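# Retract the sealant gun rod by pressing its thumb plate

## Task

Slide the sealant gun's rod fully back. It only moves back while the little thumb plate on the rod, just behind the handle, is held pushed toward the gun's front. The gun must never enter or pass above the marked areas around the arm bases, or the task fails. At the end the gun must lie on the table, not on other objects, and the result must hold without the robot holding it. Release the gun, move the grippers away, and then declare that you are finished, or the task fails.

## Robot and tools

Robot: two arms, left_arm and right_arm, each ending in a two-finger gripper. The names are labels only. They do not match the sides of any camera image. left_arm sits on the +y side.

Frame: a single scene frame is used for everything. Its origin is on the table surface midway between the arms. +x points out across the table, +z points up. Positions are in metres. Orientations are quaternions written w first (qw, qx, qy, qz). A gripper's fingers extend along its own +z axis and close along its own y axis. end_effector_position is the spot between the finger pads, roughly 1 cm back from the tips. Reported hand positions can be slightly wrong, more so when the arm reaches far.

Row layout: every command row has 16 numbers, one flat list covering both arms, even when only one arm moves. First left_arm: x, y, z, qw, qx, qy, qz, opening. Then right_arm in the same order. x, y, z and the quaternion are an absolute target pose for that gripper in the scene frame. They are not offsets. Opening runs from -1 (closed) to +1 (fully open, 0.093 m). An arm meant to stay put should get its whole last reported pose and its intended opening again in every call. To hold an orientation steady, repeat the same quaternion you chose. Do not copy the drifted value from the result.

execute_actions(actions): actions is a list of up to 15 actions. Each action is a table of up to 15 rows, and each row lasts one control step of 1/30 s. If the table is shorter than 15 rows, its final row repeats until 15 steps are done. An empty list only returns the current state and images. Both arms' parts of an action are rejected if a target lies more than 0.6 m from that gripper's current position along any of the gripper's own axes. If any action is malformed, or the first one fails that check against the last reported state, nothing runs.

move(target, speed, blocking): target is one 16-number row of absolute poses, as above. Each gripper travels in a straight line toward its pose, and all arms finish together within 0.5 to 10 s. Past 10 s they stop before reaching the target. speed is the path's top speed in m/s, from 0.002 to 0.5, default 0.25. Rotation is capped at twice that value in rad/s. Rotation takes the shorter direction. Paths do not avoid obstacles or the other arm. Grippers lag and may overshoot the speed, especially near full reach. Faster moves, and targets set deeper past a contact, press harder. The opening is applied at the start. With blocking=false the call returns after 0.5 s while the motion continues. Use wait(0) to check on it. Until a result shows the move has ended, new rows and moves are refused, so call wait or stop first. The result adds a move: line giving how it ended (done, off_target, moving, held, fault) and which limits acted. It also gives each gripper's distance from its pose. If only one arm is named, the other finished at rest. limits=paced means the pose sent was clipped. limits=held means a check blocked some steps, and the arm may then move much faster than speed.

wait(seconds): 0 to 10 s. The arms keep their last command, and a running move continues. stop(): brakes a running move, which needs some room. The fingers keep moving.

zoom_image(camera, region): camera is cam_high, cam_low, cam_left_wrist or cam_right_wrist, all 504x504. region is [x0, y0, x1, y1] in pixels, with the origin at the top-left corner, at most 504 by 504. finished_scene(scene): pass the current scene's number. It ends the scene for good and reports success, so only call it once the rod is fully back and the gun is released.

Controller behaviour: on each step the commanded pose is limited to 70 mm and 16 degrees away from the measured pose. Damped IK then favours position over orientation. Far targets therefore need several actions, and an arm goes no further than its last clipped pose. Joint friction can leave a gripper up to about 31 mm short, and very small commands may do nothing. Elbows never fully straighten. Joint ranges (rad), base to gripper: waist -2.618 to 3.054, shoulder 0 to 3.142, elbow 0 to 3.142, wrist pitch -1.571 to 1.571, wrist yaw -1.571 to 1.571, wrist roll -2.094 to 2.094. While you think, the robot keeps holding its last command.

Result lines: the state line left_arm: … | right_arm: … gives each gripper's position and quaternion. Hand target is the pose the controller is currently heading for. pose unreachable means a clearance check altered or blocked that arm's command. Step readings list positions at some steps, and HELD marks steps where an arm was held back. grip_measured is the finger motor position on the -1..+1 scale. The pads meet near -0.94, and each mm of object width adds about 0.0208, with a fixed per-gripper error of up to 0.02. The motor keeps moving after the pads touch, so commanding below the object's width sets the squeeze, up to roughly 50 to 62 N per pad. Thin parts get less force. Keep sending the same closing number to keep the grip. Joint positions end with the opening in metres, which bottoms out at zero. MOTOR HOT appears from 75 °C. At 90 °C that arm is halted for 10 s. At 100 °C it goes limp and falls. Heat builds from holding loads, even during thinking. FAULT and OVER-TEMPERATURE FAULT lines report stops.

Avoid: letting the arms collide or push on each other, knocking anything off the table, moving the gun into or above the base zones, dropping, slamming or shoving things hard. Loose objects may now and then get a brief external push.

Each tool is called after "Call:" as a command line: name --argument value for each argument, lists and objects as JSON in quotes; but a table of rows of numbers goes row by row, as --pt "numbers of a row", without its own name.

## Session

Call:
execute_actions --actions '[]'

Scene clock: 0.00 s.
left_arm: end_effector_position=(+0.5132, +0.2548, +0.1918) grip_measured=+1.000 end_effector_quat_wxyz=(+0.338, +0.171, +0.735, -0.562) | right_arm: end_effector_position=(+0.2951, -0.0497, +0.3706) grip_measured=+0.982 end_effector_quat_wxyz=(+0.628, -0.258, +0.616, -0.399)
Joint positions: left_arm=[ 0.22   2.179  1.641 -0.045  1.316 -0.233  0.093] | right_arm=[ 1.245  1.181  0.825  0.685  1.229 -1.273  0.092]
Joint velocities: left_arm=[ 0.017 -0.002 -0.017 -0.007 -0.007  0.095  0.   ] | right_arm=[-0.002  0.007 -0.012 -0.007 -0.037  0.051  0.001]
Hand target (left_arm): +0.513, +0.255, +0.192; +0.338, +0.171, +0.735, -0.562
Hand target (right_arm): +0.295, -0.050, +0.371; +0.628, -0.258, +0.616, -0.399

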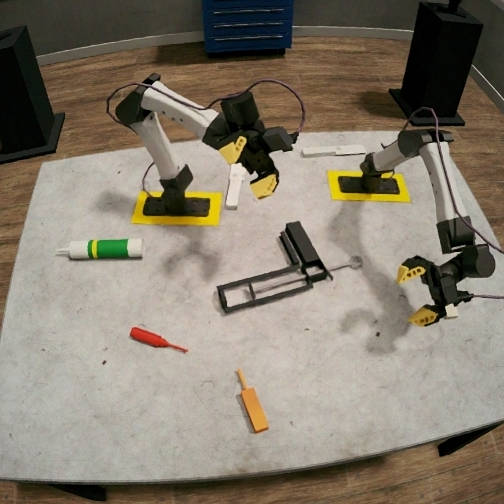

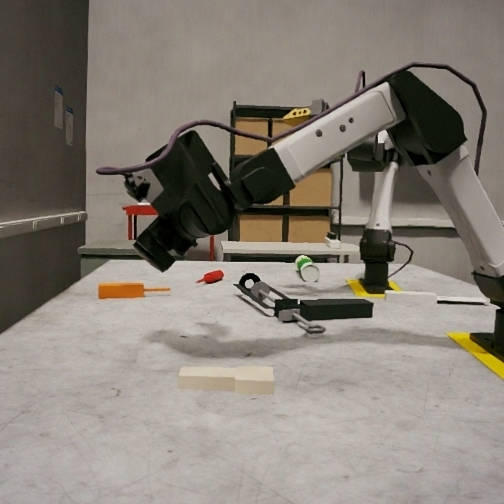

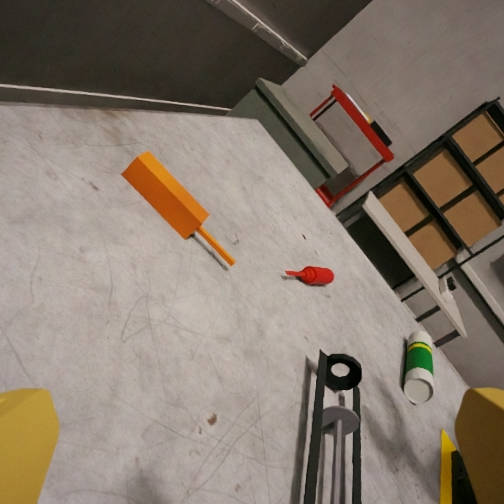

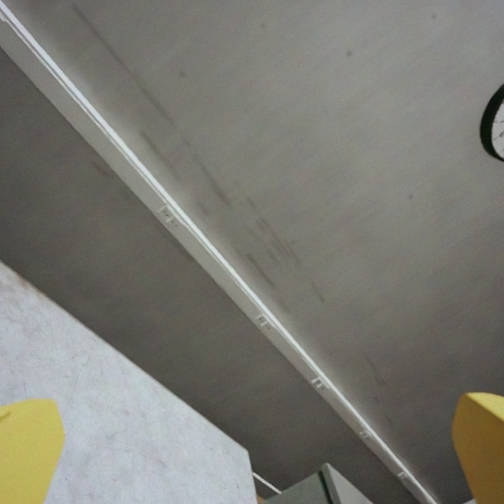

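Call:
zoom_image --camera "cam_high" --region '[200, 200, 400, 340]'

Call:
zoom_image --camera "cam_low" --region '[220, 260, 390, 350]'

Region (200, 200, 400, 340) of cam_high's 504x504 image, scaled by 2.520, with more detail than that image has; it fills the top 353 rows of this view, and the rest is white.

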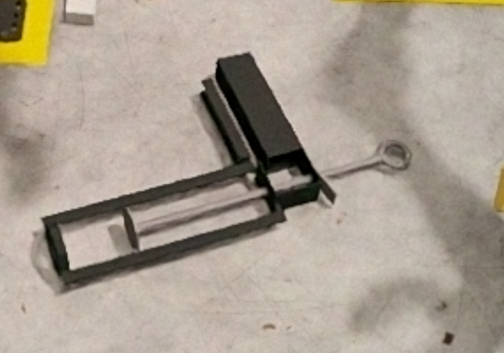

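Region (220, 260, 390, 350) of cam_low's 504x504 image, scaled by 2.965, with more detail than that image has; it fills the top 267 rows of this view, and the rest is white.

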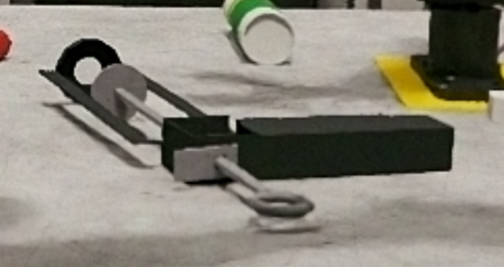

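Call:
move --target '[0.25,0.24,0.22,0,0,1,0,1,0.25,-0.04,0.22,0,0,1,0,1]' --speed 0.4

Scene clock: 10.10 s.
left_arm: end_effector_position=(+0.2550, +0.2429, +0.2221) grip_measured=+1.000 end_effector_quat_wxyz=(+0.051, -0.003, +0.998, -0.025) | right_arm: end_effector_position=(+0.2538, -0.0363, +0.2202) grip_measured=+0.982 end_effector_quat_wxyz=(+0.056, -0.006, +0.998, +0.035)
Joint positions: left_arm=[-0.316  1.598  1.704 -1.562  0.001 -0.445  0.093] | right_arm=[ 0.87   1.643  1.741 -1.539  0.017  0.688  0.092]
Joint velocities: left_arm=[-0.012  0.002 -0.007 -0.037 -0.022  0.022  0.   ] | right_arm=[ 0.007  0.002 -0.012 -0.066  0.007  0.051  0.   ]
Hand target (left_arm): +0.249, +0.246, +0.218; +0.042, -0.003, +0.999, -0.015
Hand target (right_arm): +0.254, -0.037, +0.217; +0.041, -0.005, +0.999, +0.031
Off the commanded pose (left_arm): 0.006 m, 7 deg.
Off the commanded pose (right_arm): 0.005 m, 8 deg.
joint sent to its limit (left arm) — the command would take joint 4 (wrist pitch) past its lower limit, so that joint was sent only as far as its limit.
joint sent to its limit (right arm) — the command would take joint 4 (wrist pitch) past its lower limit, so that joint was sent only as far as its limit.
move: off_target (left_arm, right_arm); limits=paced

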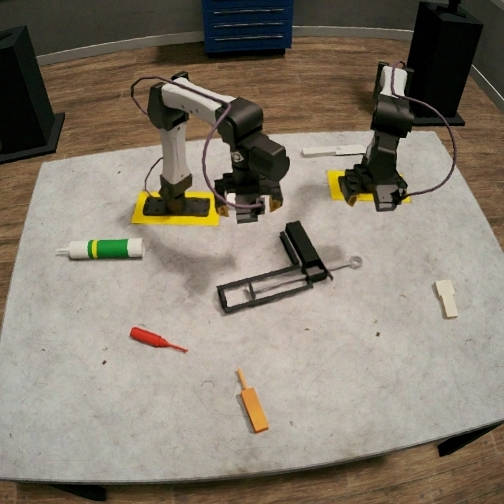

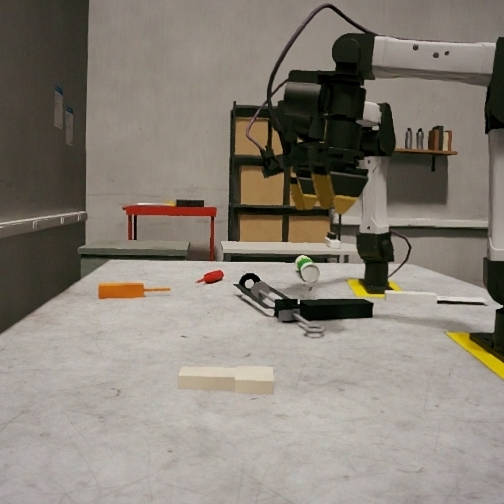

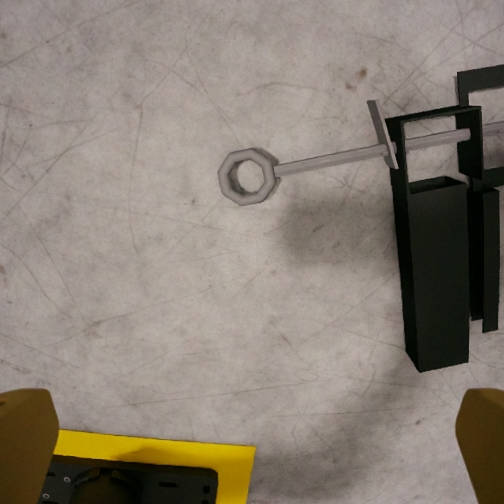

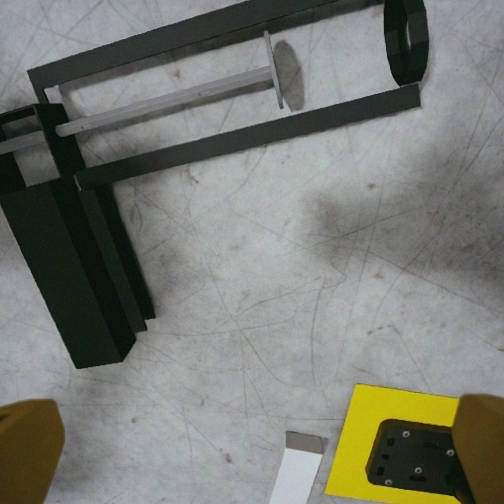

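Call:
move --target '[0.29,0.29,0.12,-0.163,-0.751,0.608,-0.201,1,0.31,0.08,0.13,0,-0.105,0.995,0,0.5]'

Scene clock: 29.40 s.
left_arm: end_effector_position=(+0.2957, +0.2875, +0.1228) grip_measured=+1.000 end_effector_quat_wxyz=(+0.160, +0.747, -0.615, +0.197) | right_arm: end_effector_position=(+0.3127, +0.0774, +0.1340) grip_measured=+0.502 end_effector_quat_wxyz=(+0.011, -0.096, +0.995, +0.005)
Joint positions: left_arm=[ 0.127  1.611  1.235 -1.085  0.502 -1.788  0.093] | right_arm=[ 0.98   2.204  2.164 -1.507  0.006  0.618  0.069]
Joint velocities: left_arm=[ 0.017  0.012  0.007 -0.007  0.022 -0.007  0.   ] | right_arm=[-0.007  0.007 -0.002 -0.037  0.022  0.007 -0.   ]
Hand target (left_arm): +0.291, +0.288, +0.120; +0.165, +0.751, -0.608, +0.198
Hand target (right_arm): +0.308, +0.081, +0.129; -0.001, -0.105, +0.994, +0.002
Off the commanded pose (left_arm): 0.007 m, 1 deg.
Off the commanded pose (right_arm): 0.005 m, 2 deg.
move: done

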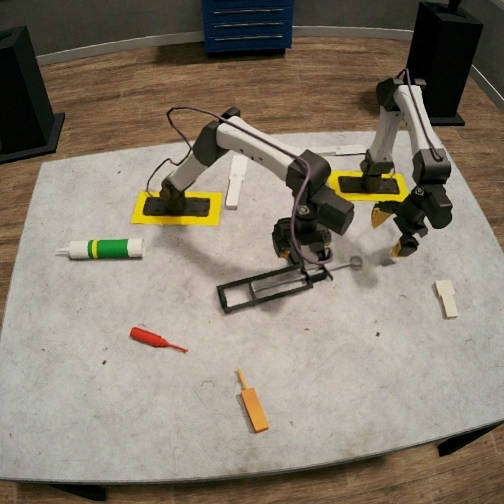

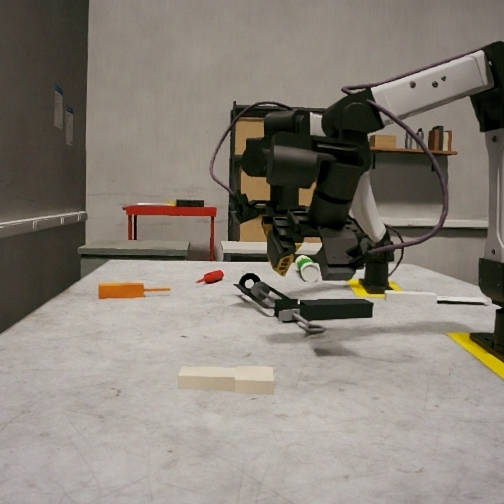

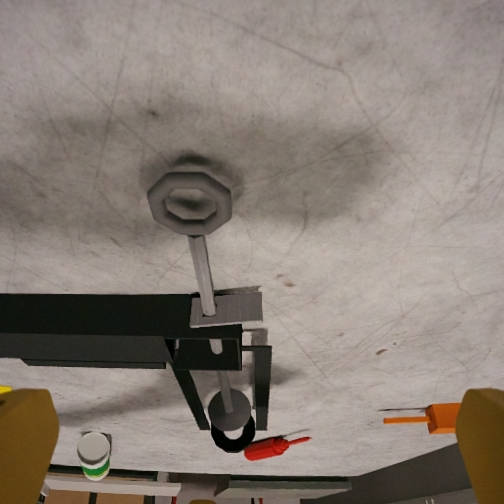

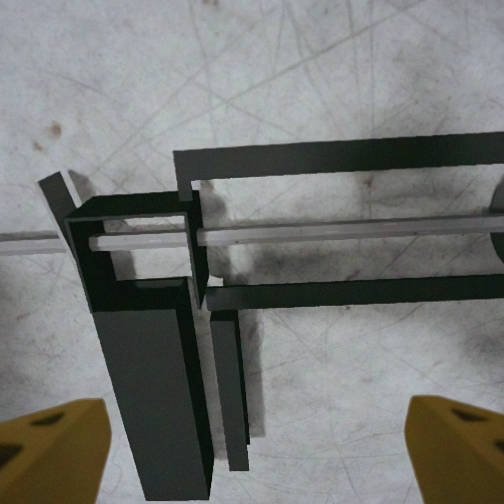

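Call:
move --target '[0.26,0.34,0.10,-0.163,-0.751,0.608,-0.201,1,0.29,0.165,0.09,0,-0.105,0.995,0,0]'

Scene clock: 35.53 s.
left_arm: end_effector_position=(+0.2700, +0.3417, +0.1025) grip_measured=+1.000 end_effector_quat_wxyz=(+0.153, +0.750, -0.610, +0.203) | right_arm: end_effector_position=(+0.2885, +0.1664, +0.0909) grip_measured=+0.002 end_effector_quat_wxyz=(+0.012, -0.110, +0.994, +0.012)
Joint positions: left_arm=[ 0.331  1.561  1.104 -1.094  0.514 -1.573  0.093] | right_arm=[ 1.142  2.493  2.493 -1.538  0.002  0.753  0.045]
Joint velocities: left_arm=[-0.017 -0.017 -0.017  0.037  0.051  0.007  0.   ] | right_arm=[ 0.002  0.012 -0.017 -0.007 -0.051 -0.007 -0.001]
Hand target (left_arm): +0.261, +0.340, +0.100; +0.163, +0.751, -0.608, +0.201
Hand target (right_arm): +0.288, +0.165, +0.090; +0.005, -0.105, +0.994, +0.009
Off the commanded pose (left_arm): 0.010 m, 1 deg.
Off the commanded pose (right_arm): 0.002 m, 2 deg.
joint sent to its limit (right arm) — the command would take joint 4 (wrist pitch) past its lower limit, so that joint was sent only as far as its limit.
move: done

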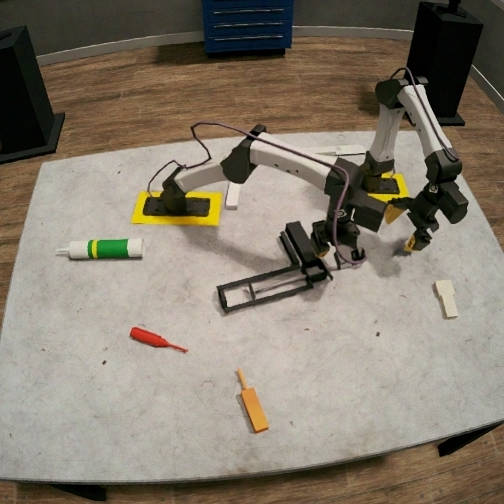

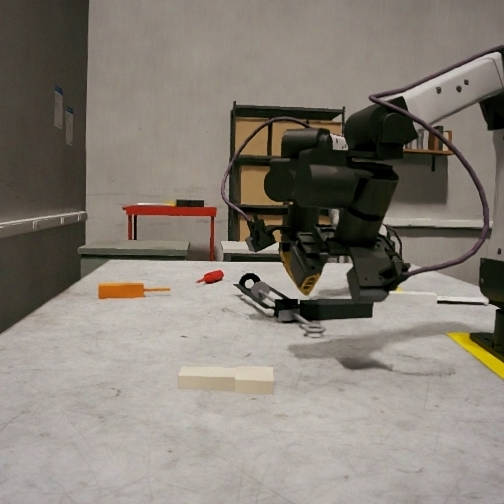

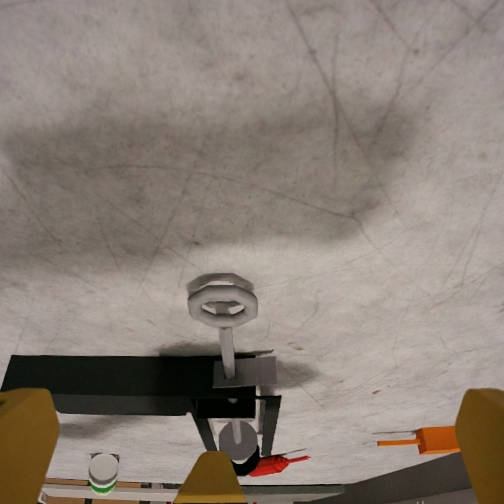

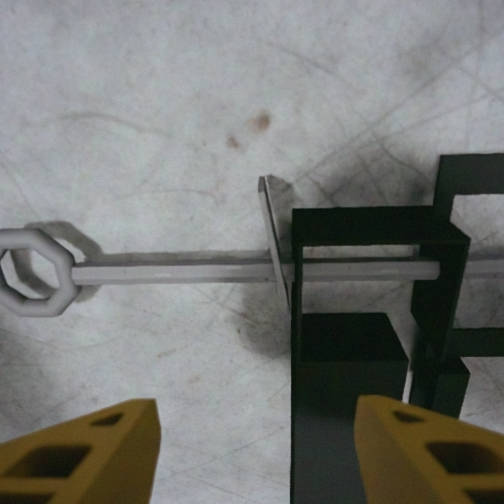

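Call:
move --target '[0.255,0.34,0.09,-0.163,-0.751,0.608,-0.201,1,0.283,0.154,0.062,0,-0.105,0.995,0,0]' --speed 0.1

Call:
zoom_image --camera "cam_low" --region '[230, 220, 390, 350]'

Scene clock: 41.87 s.
left_arm: end_effector_position=(+0.2600, +0.3405, +0.0931) grip_measured=+1.000 end_effector_quat_wxyz=(+0.159, +0.750, -0.610, +0.198) | right_arm: end_effector_position=(+0.2815, +0.1562, +0.0612) grip_measured=+0.002 end_effector_quat_wxyz=(-0.002, -0.109, +0.994, -0.004)
Joint positions: left_arm=[ 0.335  1.548  1.053 -1.076  0.514 -1.564  0.093] | right_arm=[ 1.142  2.44   2.278 -1.417  0.002  0.754  0.045]
Joint velocities: left_arm=[-0.012 -0.012 -0.022 -0.051  0.066 -0.037  0.   ] | right_arm=[-0.007  0.007 -0.007  0.051 -0.037  0.022 -0.001]
Hand target (left_arm): +0.255, +0.340, +0.090; +0.163, +0.751, -0.608, +0.201
Hand target (right_arm): +0.284, +0.154, +0.062; -0.000, -0.105, +0.994, -0.000
Off the commanded pose (left_arm): 0.006 m, 1 deg.
Off the commanded pose (right_arm): 0.003 m, 1 deg.
move: done

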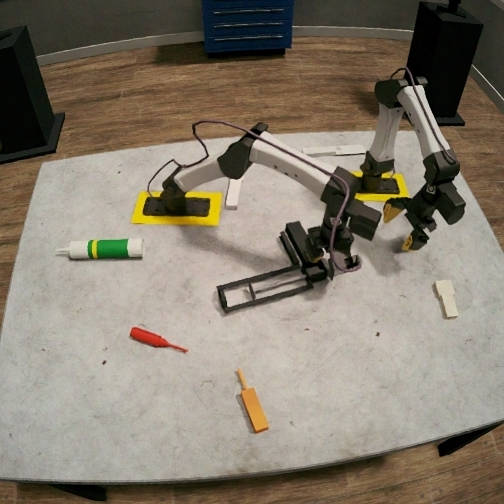

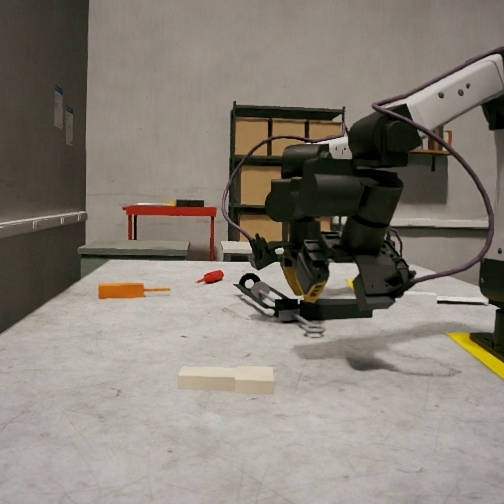

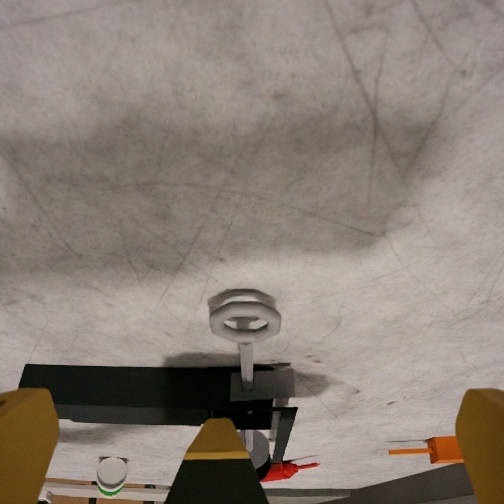

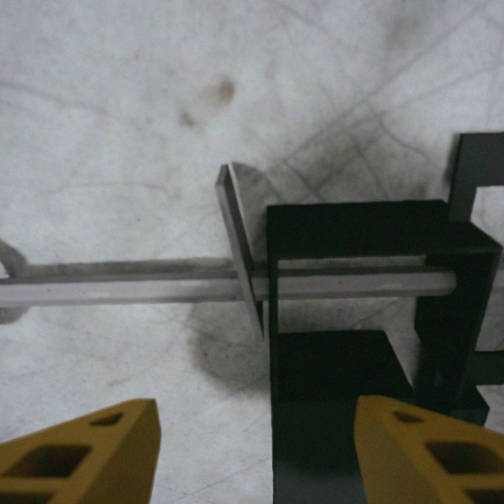

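Region (230, 220, 390, 350) of cam_low's 504x504 image, scaled by 3.150, with more detail than that image has; it fills the top 410 rows of this view, and the rest is white.

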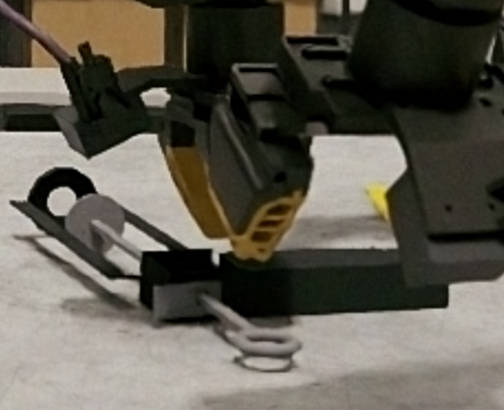

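Call:
move --target '[0.268,0.32,0.07,-0.163,-0.751,0.608,-0.201,0.6,0.303,0.158,0.062,0,-0.105,0.995,0,0]' --speed 0.1

Call:
zoom_image --camera "cam_low" --region '[230, 220, 390, 350]'

Scene clock: 48.90 s.
left_arm: end_effector_position=(+0.2742, +0.3242, +0.0801) grip_measured=+0.602 end_effector_quat_wxyz=(+0.148, +0.749, -0.611, +0.210) | right_arm: end_effector_position=(+0.3013, +0.1615, +0.0688) grip_measured=+0.002 end_effector_quat_wxyz=(+0.009, -0.105, +0.994, +0.009)
Joint positions: left_arm=[ 0.265  1.565  1.013 -0.946  0.514 -1.65   0.074] | right_arm=[ 1.114  2.5    2.418 -1.463  0.002  0.735  0.045]
Joint velocities: left_arm=[-0.007  0.007  0.007 -0.022 -0.007 -0.022 -0.001] | right_arm=[-0.022 -0.022 -0.002 -0.066  0.007  0.022 -0.   ]
Hand target (left_arm): +0.268, +0.320, +0.070; +0.163, +0.751, -0.608, +0.201
Hand target (right_arm): +0.303, +0.158, +0.062; +0.000, -0.105, +0.994, -0.000
Off the commanded pose (left_arm): 0.013 m, 2 deg.
Off the commanded pose (right_arm): 0.008 m, 1 deg.
move: off_target (left_arm)

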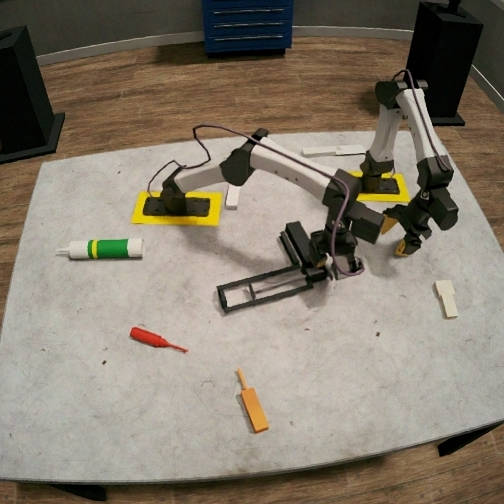

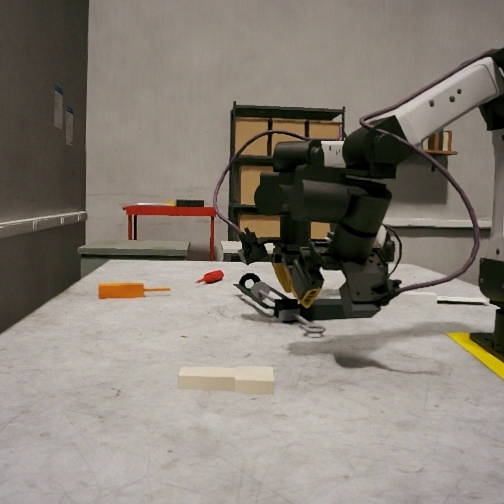

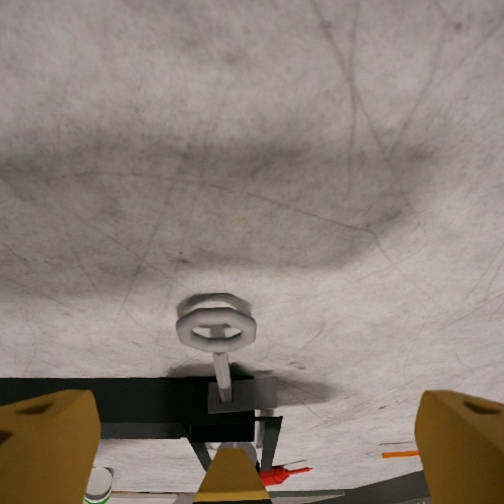

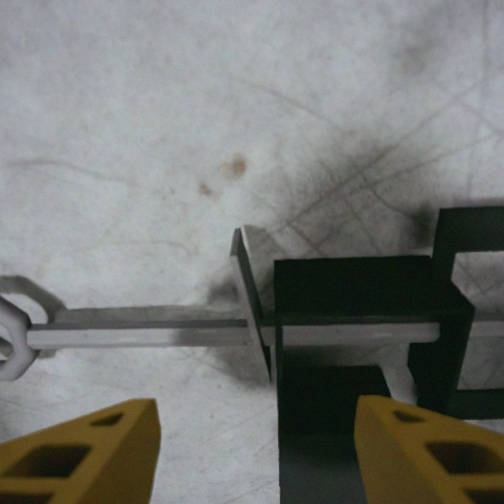

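Region (230, 220, 390, 350) of cam_low's 504x504 image, scaled by 3.150, with more detail than that image has; it fills the top 410 rows of this view, and the rest is white.

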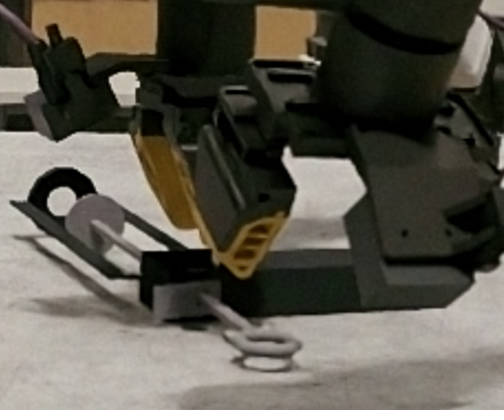

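Call:
move --target '[0.25,0.305,0.055,-0.163,-0.751,0.608,-0.201,0.4,0.318,0.16,0.062,0,-0.105,0.995,0,0]' --speed 0.08

Call:
zoom_image --camera "cam_low" --region '[230, 220, 390, 350]'

Scene clock: 53.50 s.
left_arm: end_effector_position=(+0.2561, +0.3088, +0.0582) grip_measured=+0.402 end_effector_quat_wxyz=(+0.159, +0.751, -0.608, +0.202) | right_arm: end_effector_position=(+0.3164, +0.1638, +0.0683) grip_measured=+0.002 end_effector_quat_wxyz=(+0.011, -0.105, +0.994, +0.010)
Joint positions: left_arm=[ 0.216  1.535  0.891 -0.852  0.514 -1.707  0.064] | right_arm=[ 1.092  2.593  2.591 -1.539  0.002  0.713  0.045]
Joint velocities: left_arm=[ 0.007 -0.012 -0.002  0.007 -0.051 -0.037  0.001] | right_arm=[-0.002  0.007 -0.012  0.022 -0.022 -0.051 -0.   ]
Hand target (left_arm): +0.250, +0.306, +0.055; +0.163, +0.751, -0.608, +0.201
Hand target (right_arm): +0.318, +0.160, +0.062; +0.002, -0.105, +0.994, +0.002
Off the commanded pose (left_arm): 0.008 m, 1 deg.
Off the commanded pose (right_arm): 0.008 m, 2 deg.
joint sent to its limit (right arm) — the command would take joint 4 (wrist pitch) past its lower limit, so that joint was sent only as far as its limit.
move: done

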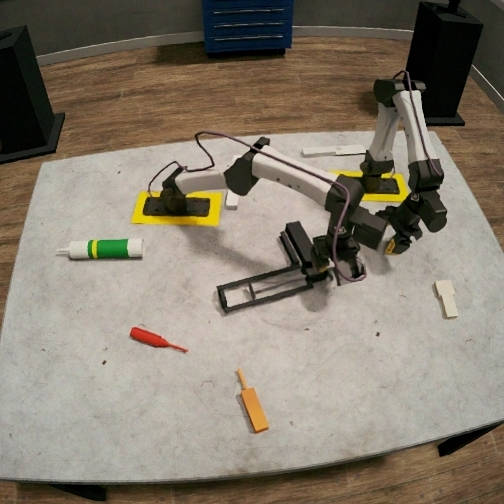

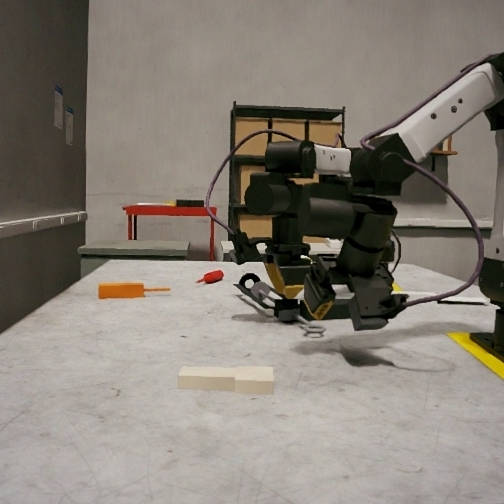

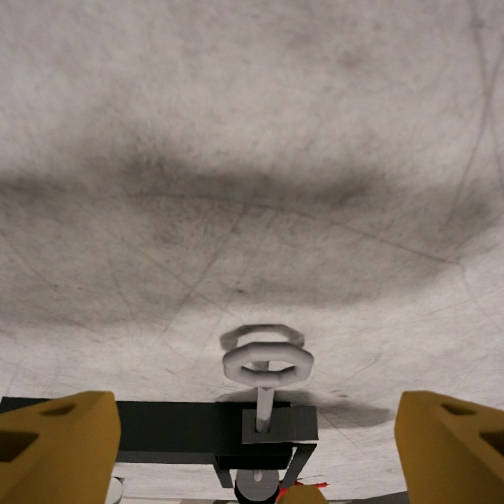

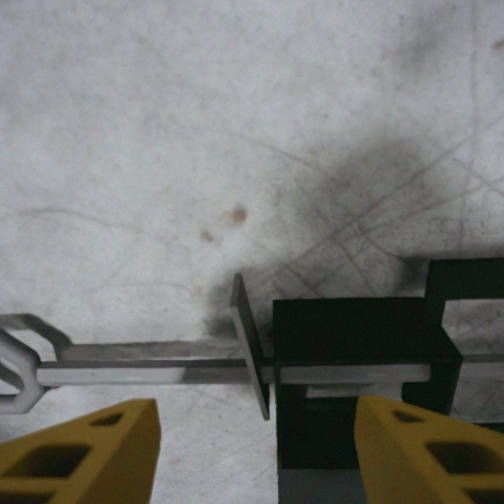

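Region (230, 220, 390, 350) of cam_low's 504x504 image, scaled by 3.150, with more detail than that image has; it fills the top 410 rows of this view, and the rest is white.

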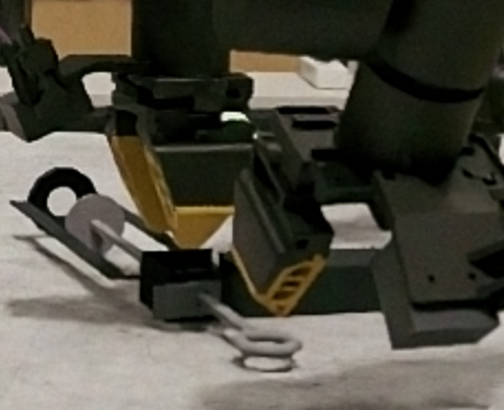

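Call:
move --target '[0.257,0.3,0.05,-0.163,-0.751,0.608,-0.201,0.4,0.318,0.162,0.043,0,-0.105,0.995,0,0]' --speed 0.04

Call:
zoom_image --camera "cam_low" --region '[230, 220, 390, 350]'

Scene clock: 57.97 s.
left_arm: end_effector_position=(+0.2625, +0.3031, +0.0589) grip_measured=+0.402 end_effector_quat_wxyz=(+0.152, +0.749, -0.610, +0.210) | right_arm: end_effector_position=(+0.3169, +0.1645, +0.0580) grip_measured=+0.002 end_effector_quat_wxyz=(+0.009, -0.106, +0.994, +0.008)
Joint positions: left_arm=[ 0.192  1.535  0.891 -0.816  0.514 -1.734  0.064] | right_arm=[ 1.092  2.593  2.549 -1.503  0.002  0.712  0.045]
Joint velocities: left_arm=[ 0.007  0.012 -0.022  0.066  0.007 -0.022 -0.001] | right_arm=[-0.002 -0.012 -0.012  0.051 -0.037 -0.022  0.   ]
Hand target (left_arm): +0.257, +0.300, +0.050; +0.163, +0.751, -0.608, +0.201
Hand target (right_arm): +0.318, +0.162, +0.043; -0.000, -0.105, +0.994, -0.000
Off the commanded pose (left_arm): 0.011 m, 2 deg.
Off the commanded pose (right_arm): 0.015 m, 1 deg.
move: off_target (left_arm, right_arm)

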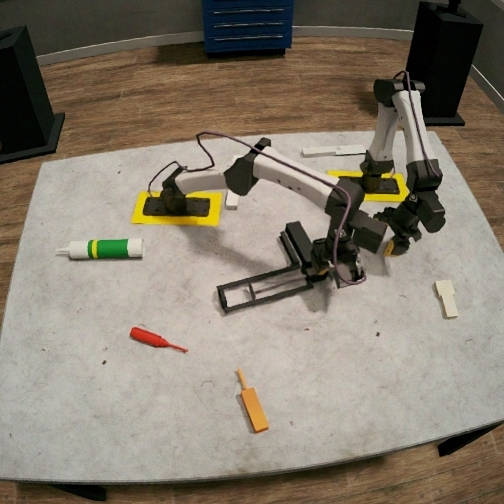

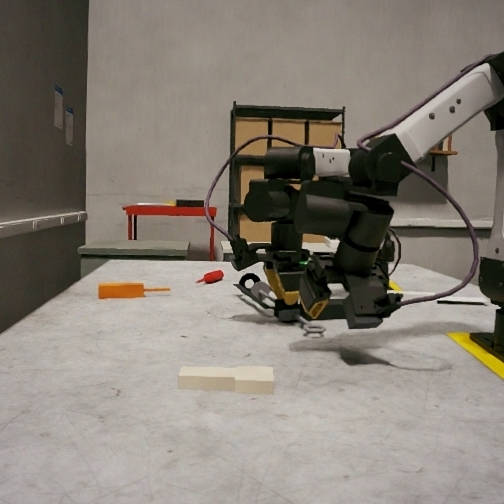

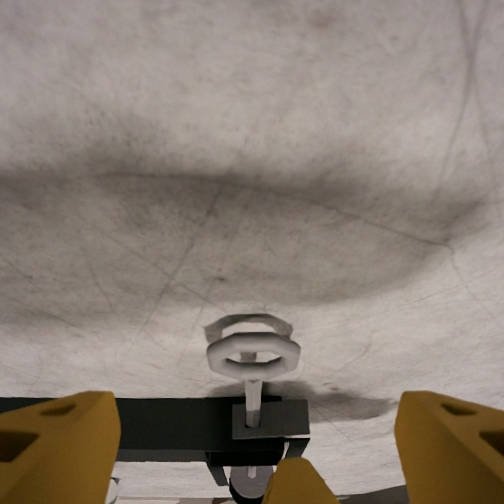

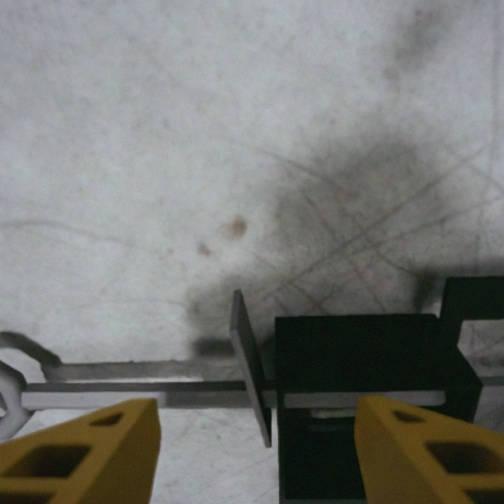

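Region (230, 220, 390, 350) of cam_low's 504x504 image, scaled by 3.150, with more detail than that image has; it fills the top 410 rows of this view, and the rest is white.

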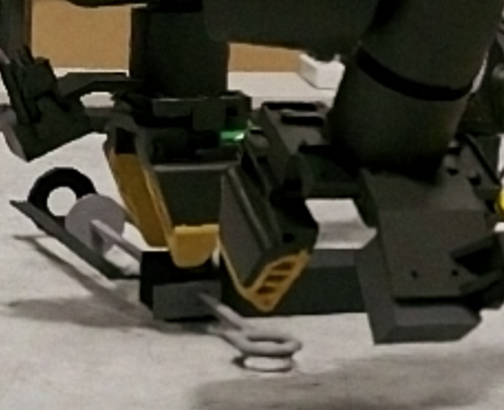

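Call:
move --target '[0.262,0.285,0.036,-0.163,-0.751,0.608,-0.201,0.4,0.318,0.162,0.032,0,-0.105,0.995,0,0]' --speed 0.04

Call:
zoom_image --camera "cam_low" --region '[230, 220, 390, 350]'

Scene clock: 61.40 s.
left_arm: end_effector_position=(+0.2703, +0.2870, +0.0476) grip_measured=+0.402 end_effector_quat_wxyz=(+0.153, +0.747, -0.610, +0.215) | right_arm: end_effector_position=(+0.3162, +0.1635, +0.0472) grip_measured=+0.002 end_effector_quat_wxyz=(+0.005, -0.106, +0.994, +0.004)
Joint positions: left_arm=[ 0.132  1.57   0.87  -0.72   0.514 -1.803  0.064] | right_arm=[ 1.092  2.589  2.498 -1.467  0.002  0.712  0.045]
Joint velocities: left_arm=[ 0.007 -0.002 -0.002  0.022 -0.022 -0.037  0.001] | right_arm=[ 0.007  0.002  0.002 -0.007 -0.051 -0.007 -0.001]
Hand target (left_arm): +0.262, +0.285, +0.037; +0.163, +0.751, -0.608, +0.201
Hand target (right_arm): +0.318, +0.162, +0.032; -0.001, -0.105, +0.994, -0.001
Off the commanded pose (left_arm): 0.014 m, 2 deg.
Off the commanded pose (right_arm): 0.015 m, 1 deg.
move: off_target (left_arm, right_arm)

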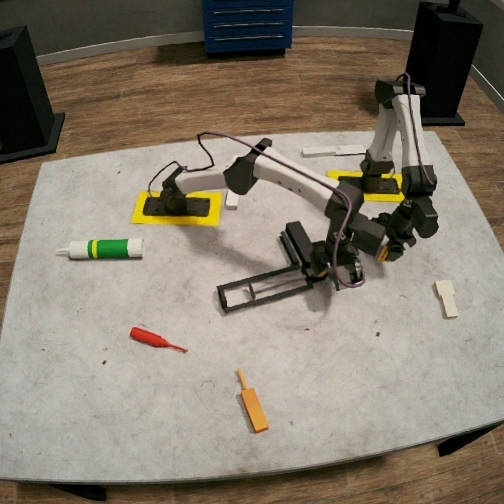

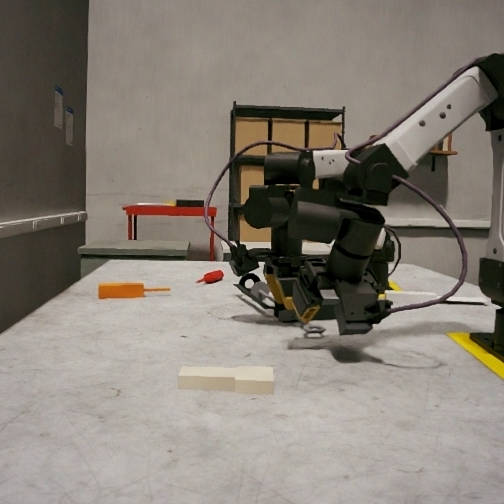

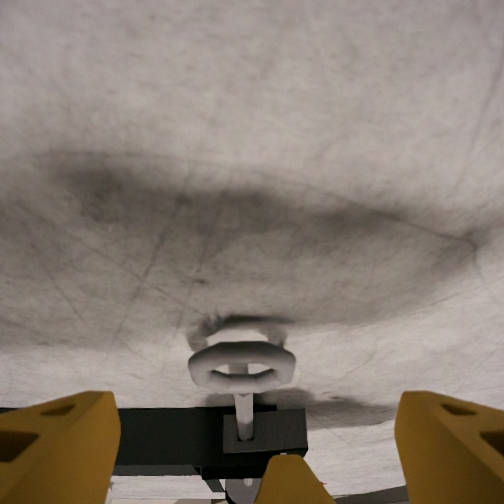

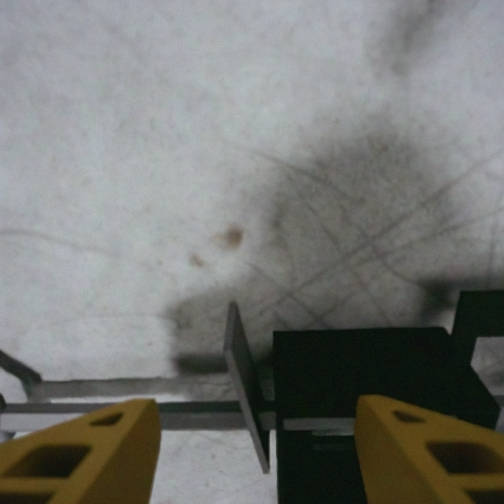

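Region (230, 220, 390, 350) of cam_low's 504x504 image, scaled by 3.150, with more detail than that image has; it fills the top 410 rows of this view, and the rest is white.

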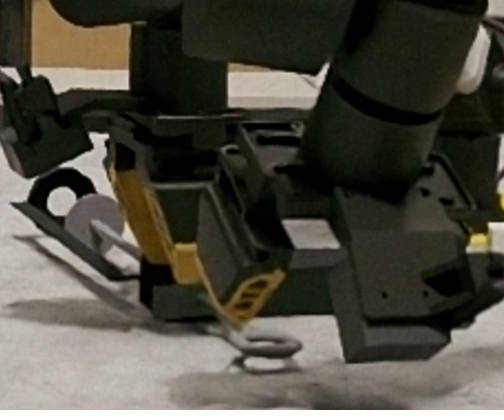

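Call:
move --target '[0.254,0.27,0.02,-0.163,-0.751,0.608,-0.201,0.4,0.318,0.162,0.028,0,-0.105,0.995,0,-1]' --speed 0.04

Call:
zoom_image --camera "cam_low" --region '[230, 220, 390, 350]'

Scene clock: 64.93 s.
left_arm: end_effector_position=(+0.2625, +0.2706, +0.0319) grip_measured=+0.402 end_effector_quat_wxyz=(+0.157, +0.746, -0.610, +0.217) | right_arm: end_effector_position=(+0.3167, +0.1608, +0.0468) grip_measured=-1.000 end_effector_quat_wxyz=(+0.008, -0.105, +0.994, -0.001)
Joint positions: left_arm=[ 0.072  1.57   0.795 -0.615  0.514 -1.87   0.064] | right_arm=[ 1.092  2.579  2.476 -1.459  0.013  0.712  0.   ]
Joint velocities: left_arm=[ 0.002  0.007 -0.012  0.051 -0.022 -0.081  0.001] | right_arm=[ 0.002 -0.022 -0.022 -0.051  0.007  0.051  0.   ]
Hand target (left_arm): +0.254, +0.271, +0.021; +0.163, +0.751, -0.608, +0.201
Hand target (right_arm): +0.318, +0.162, +0.028; -0.001, -0.105, +0.994, -0.001
Off the commanded pose (left_arm): 0.015 m, 2 deg.
Off the commanded pose (right_arm): 0.019 m, 1 deg.
move: off_target (left_arm, right_arm)

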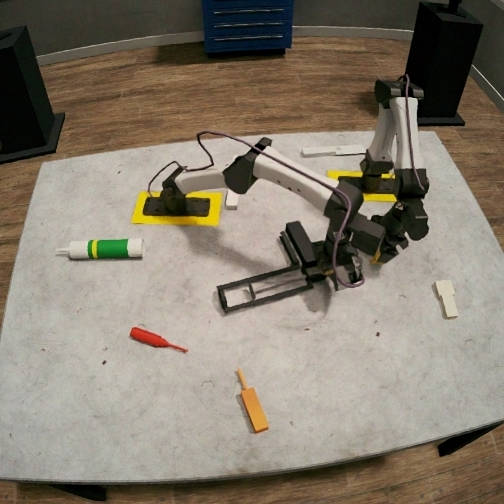

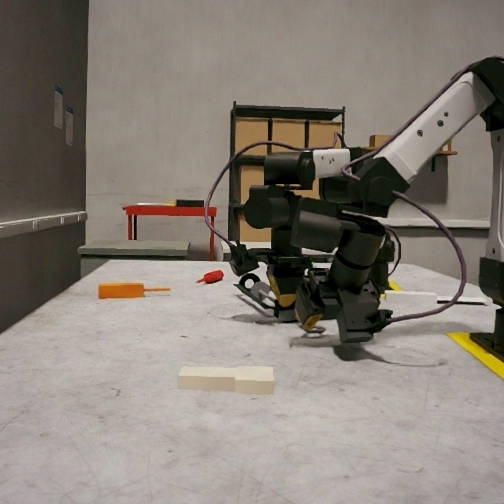

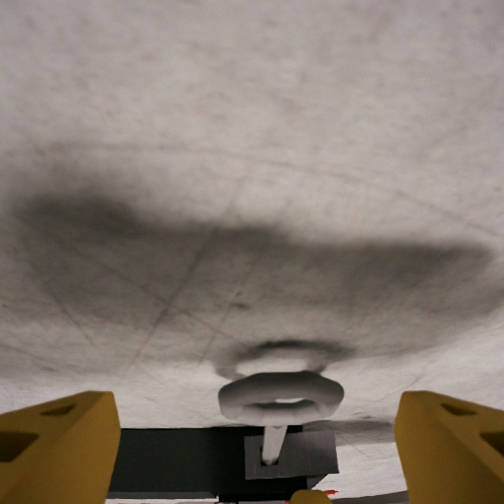

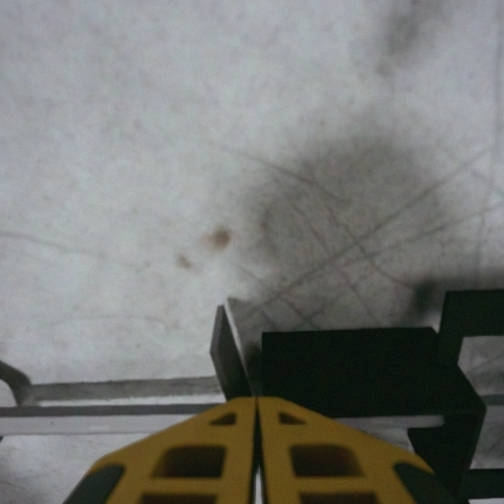

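Region (230, 220, 390, 350) of cam_low's 504x504 image, scaled by 3.150, with more detail than that image has; it fills the top 410 rows of this view, and the rest is white.

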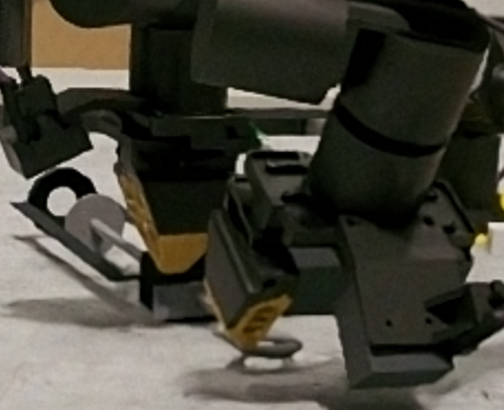

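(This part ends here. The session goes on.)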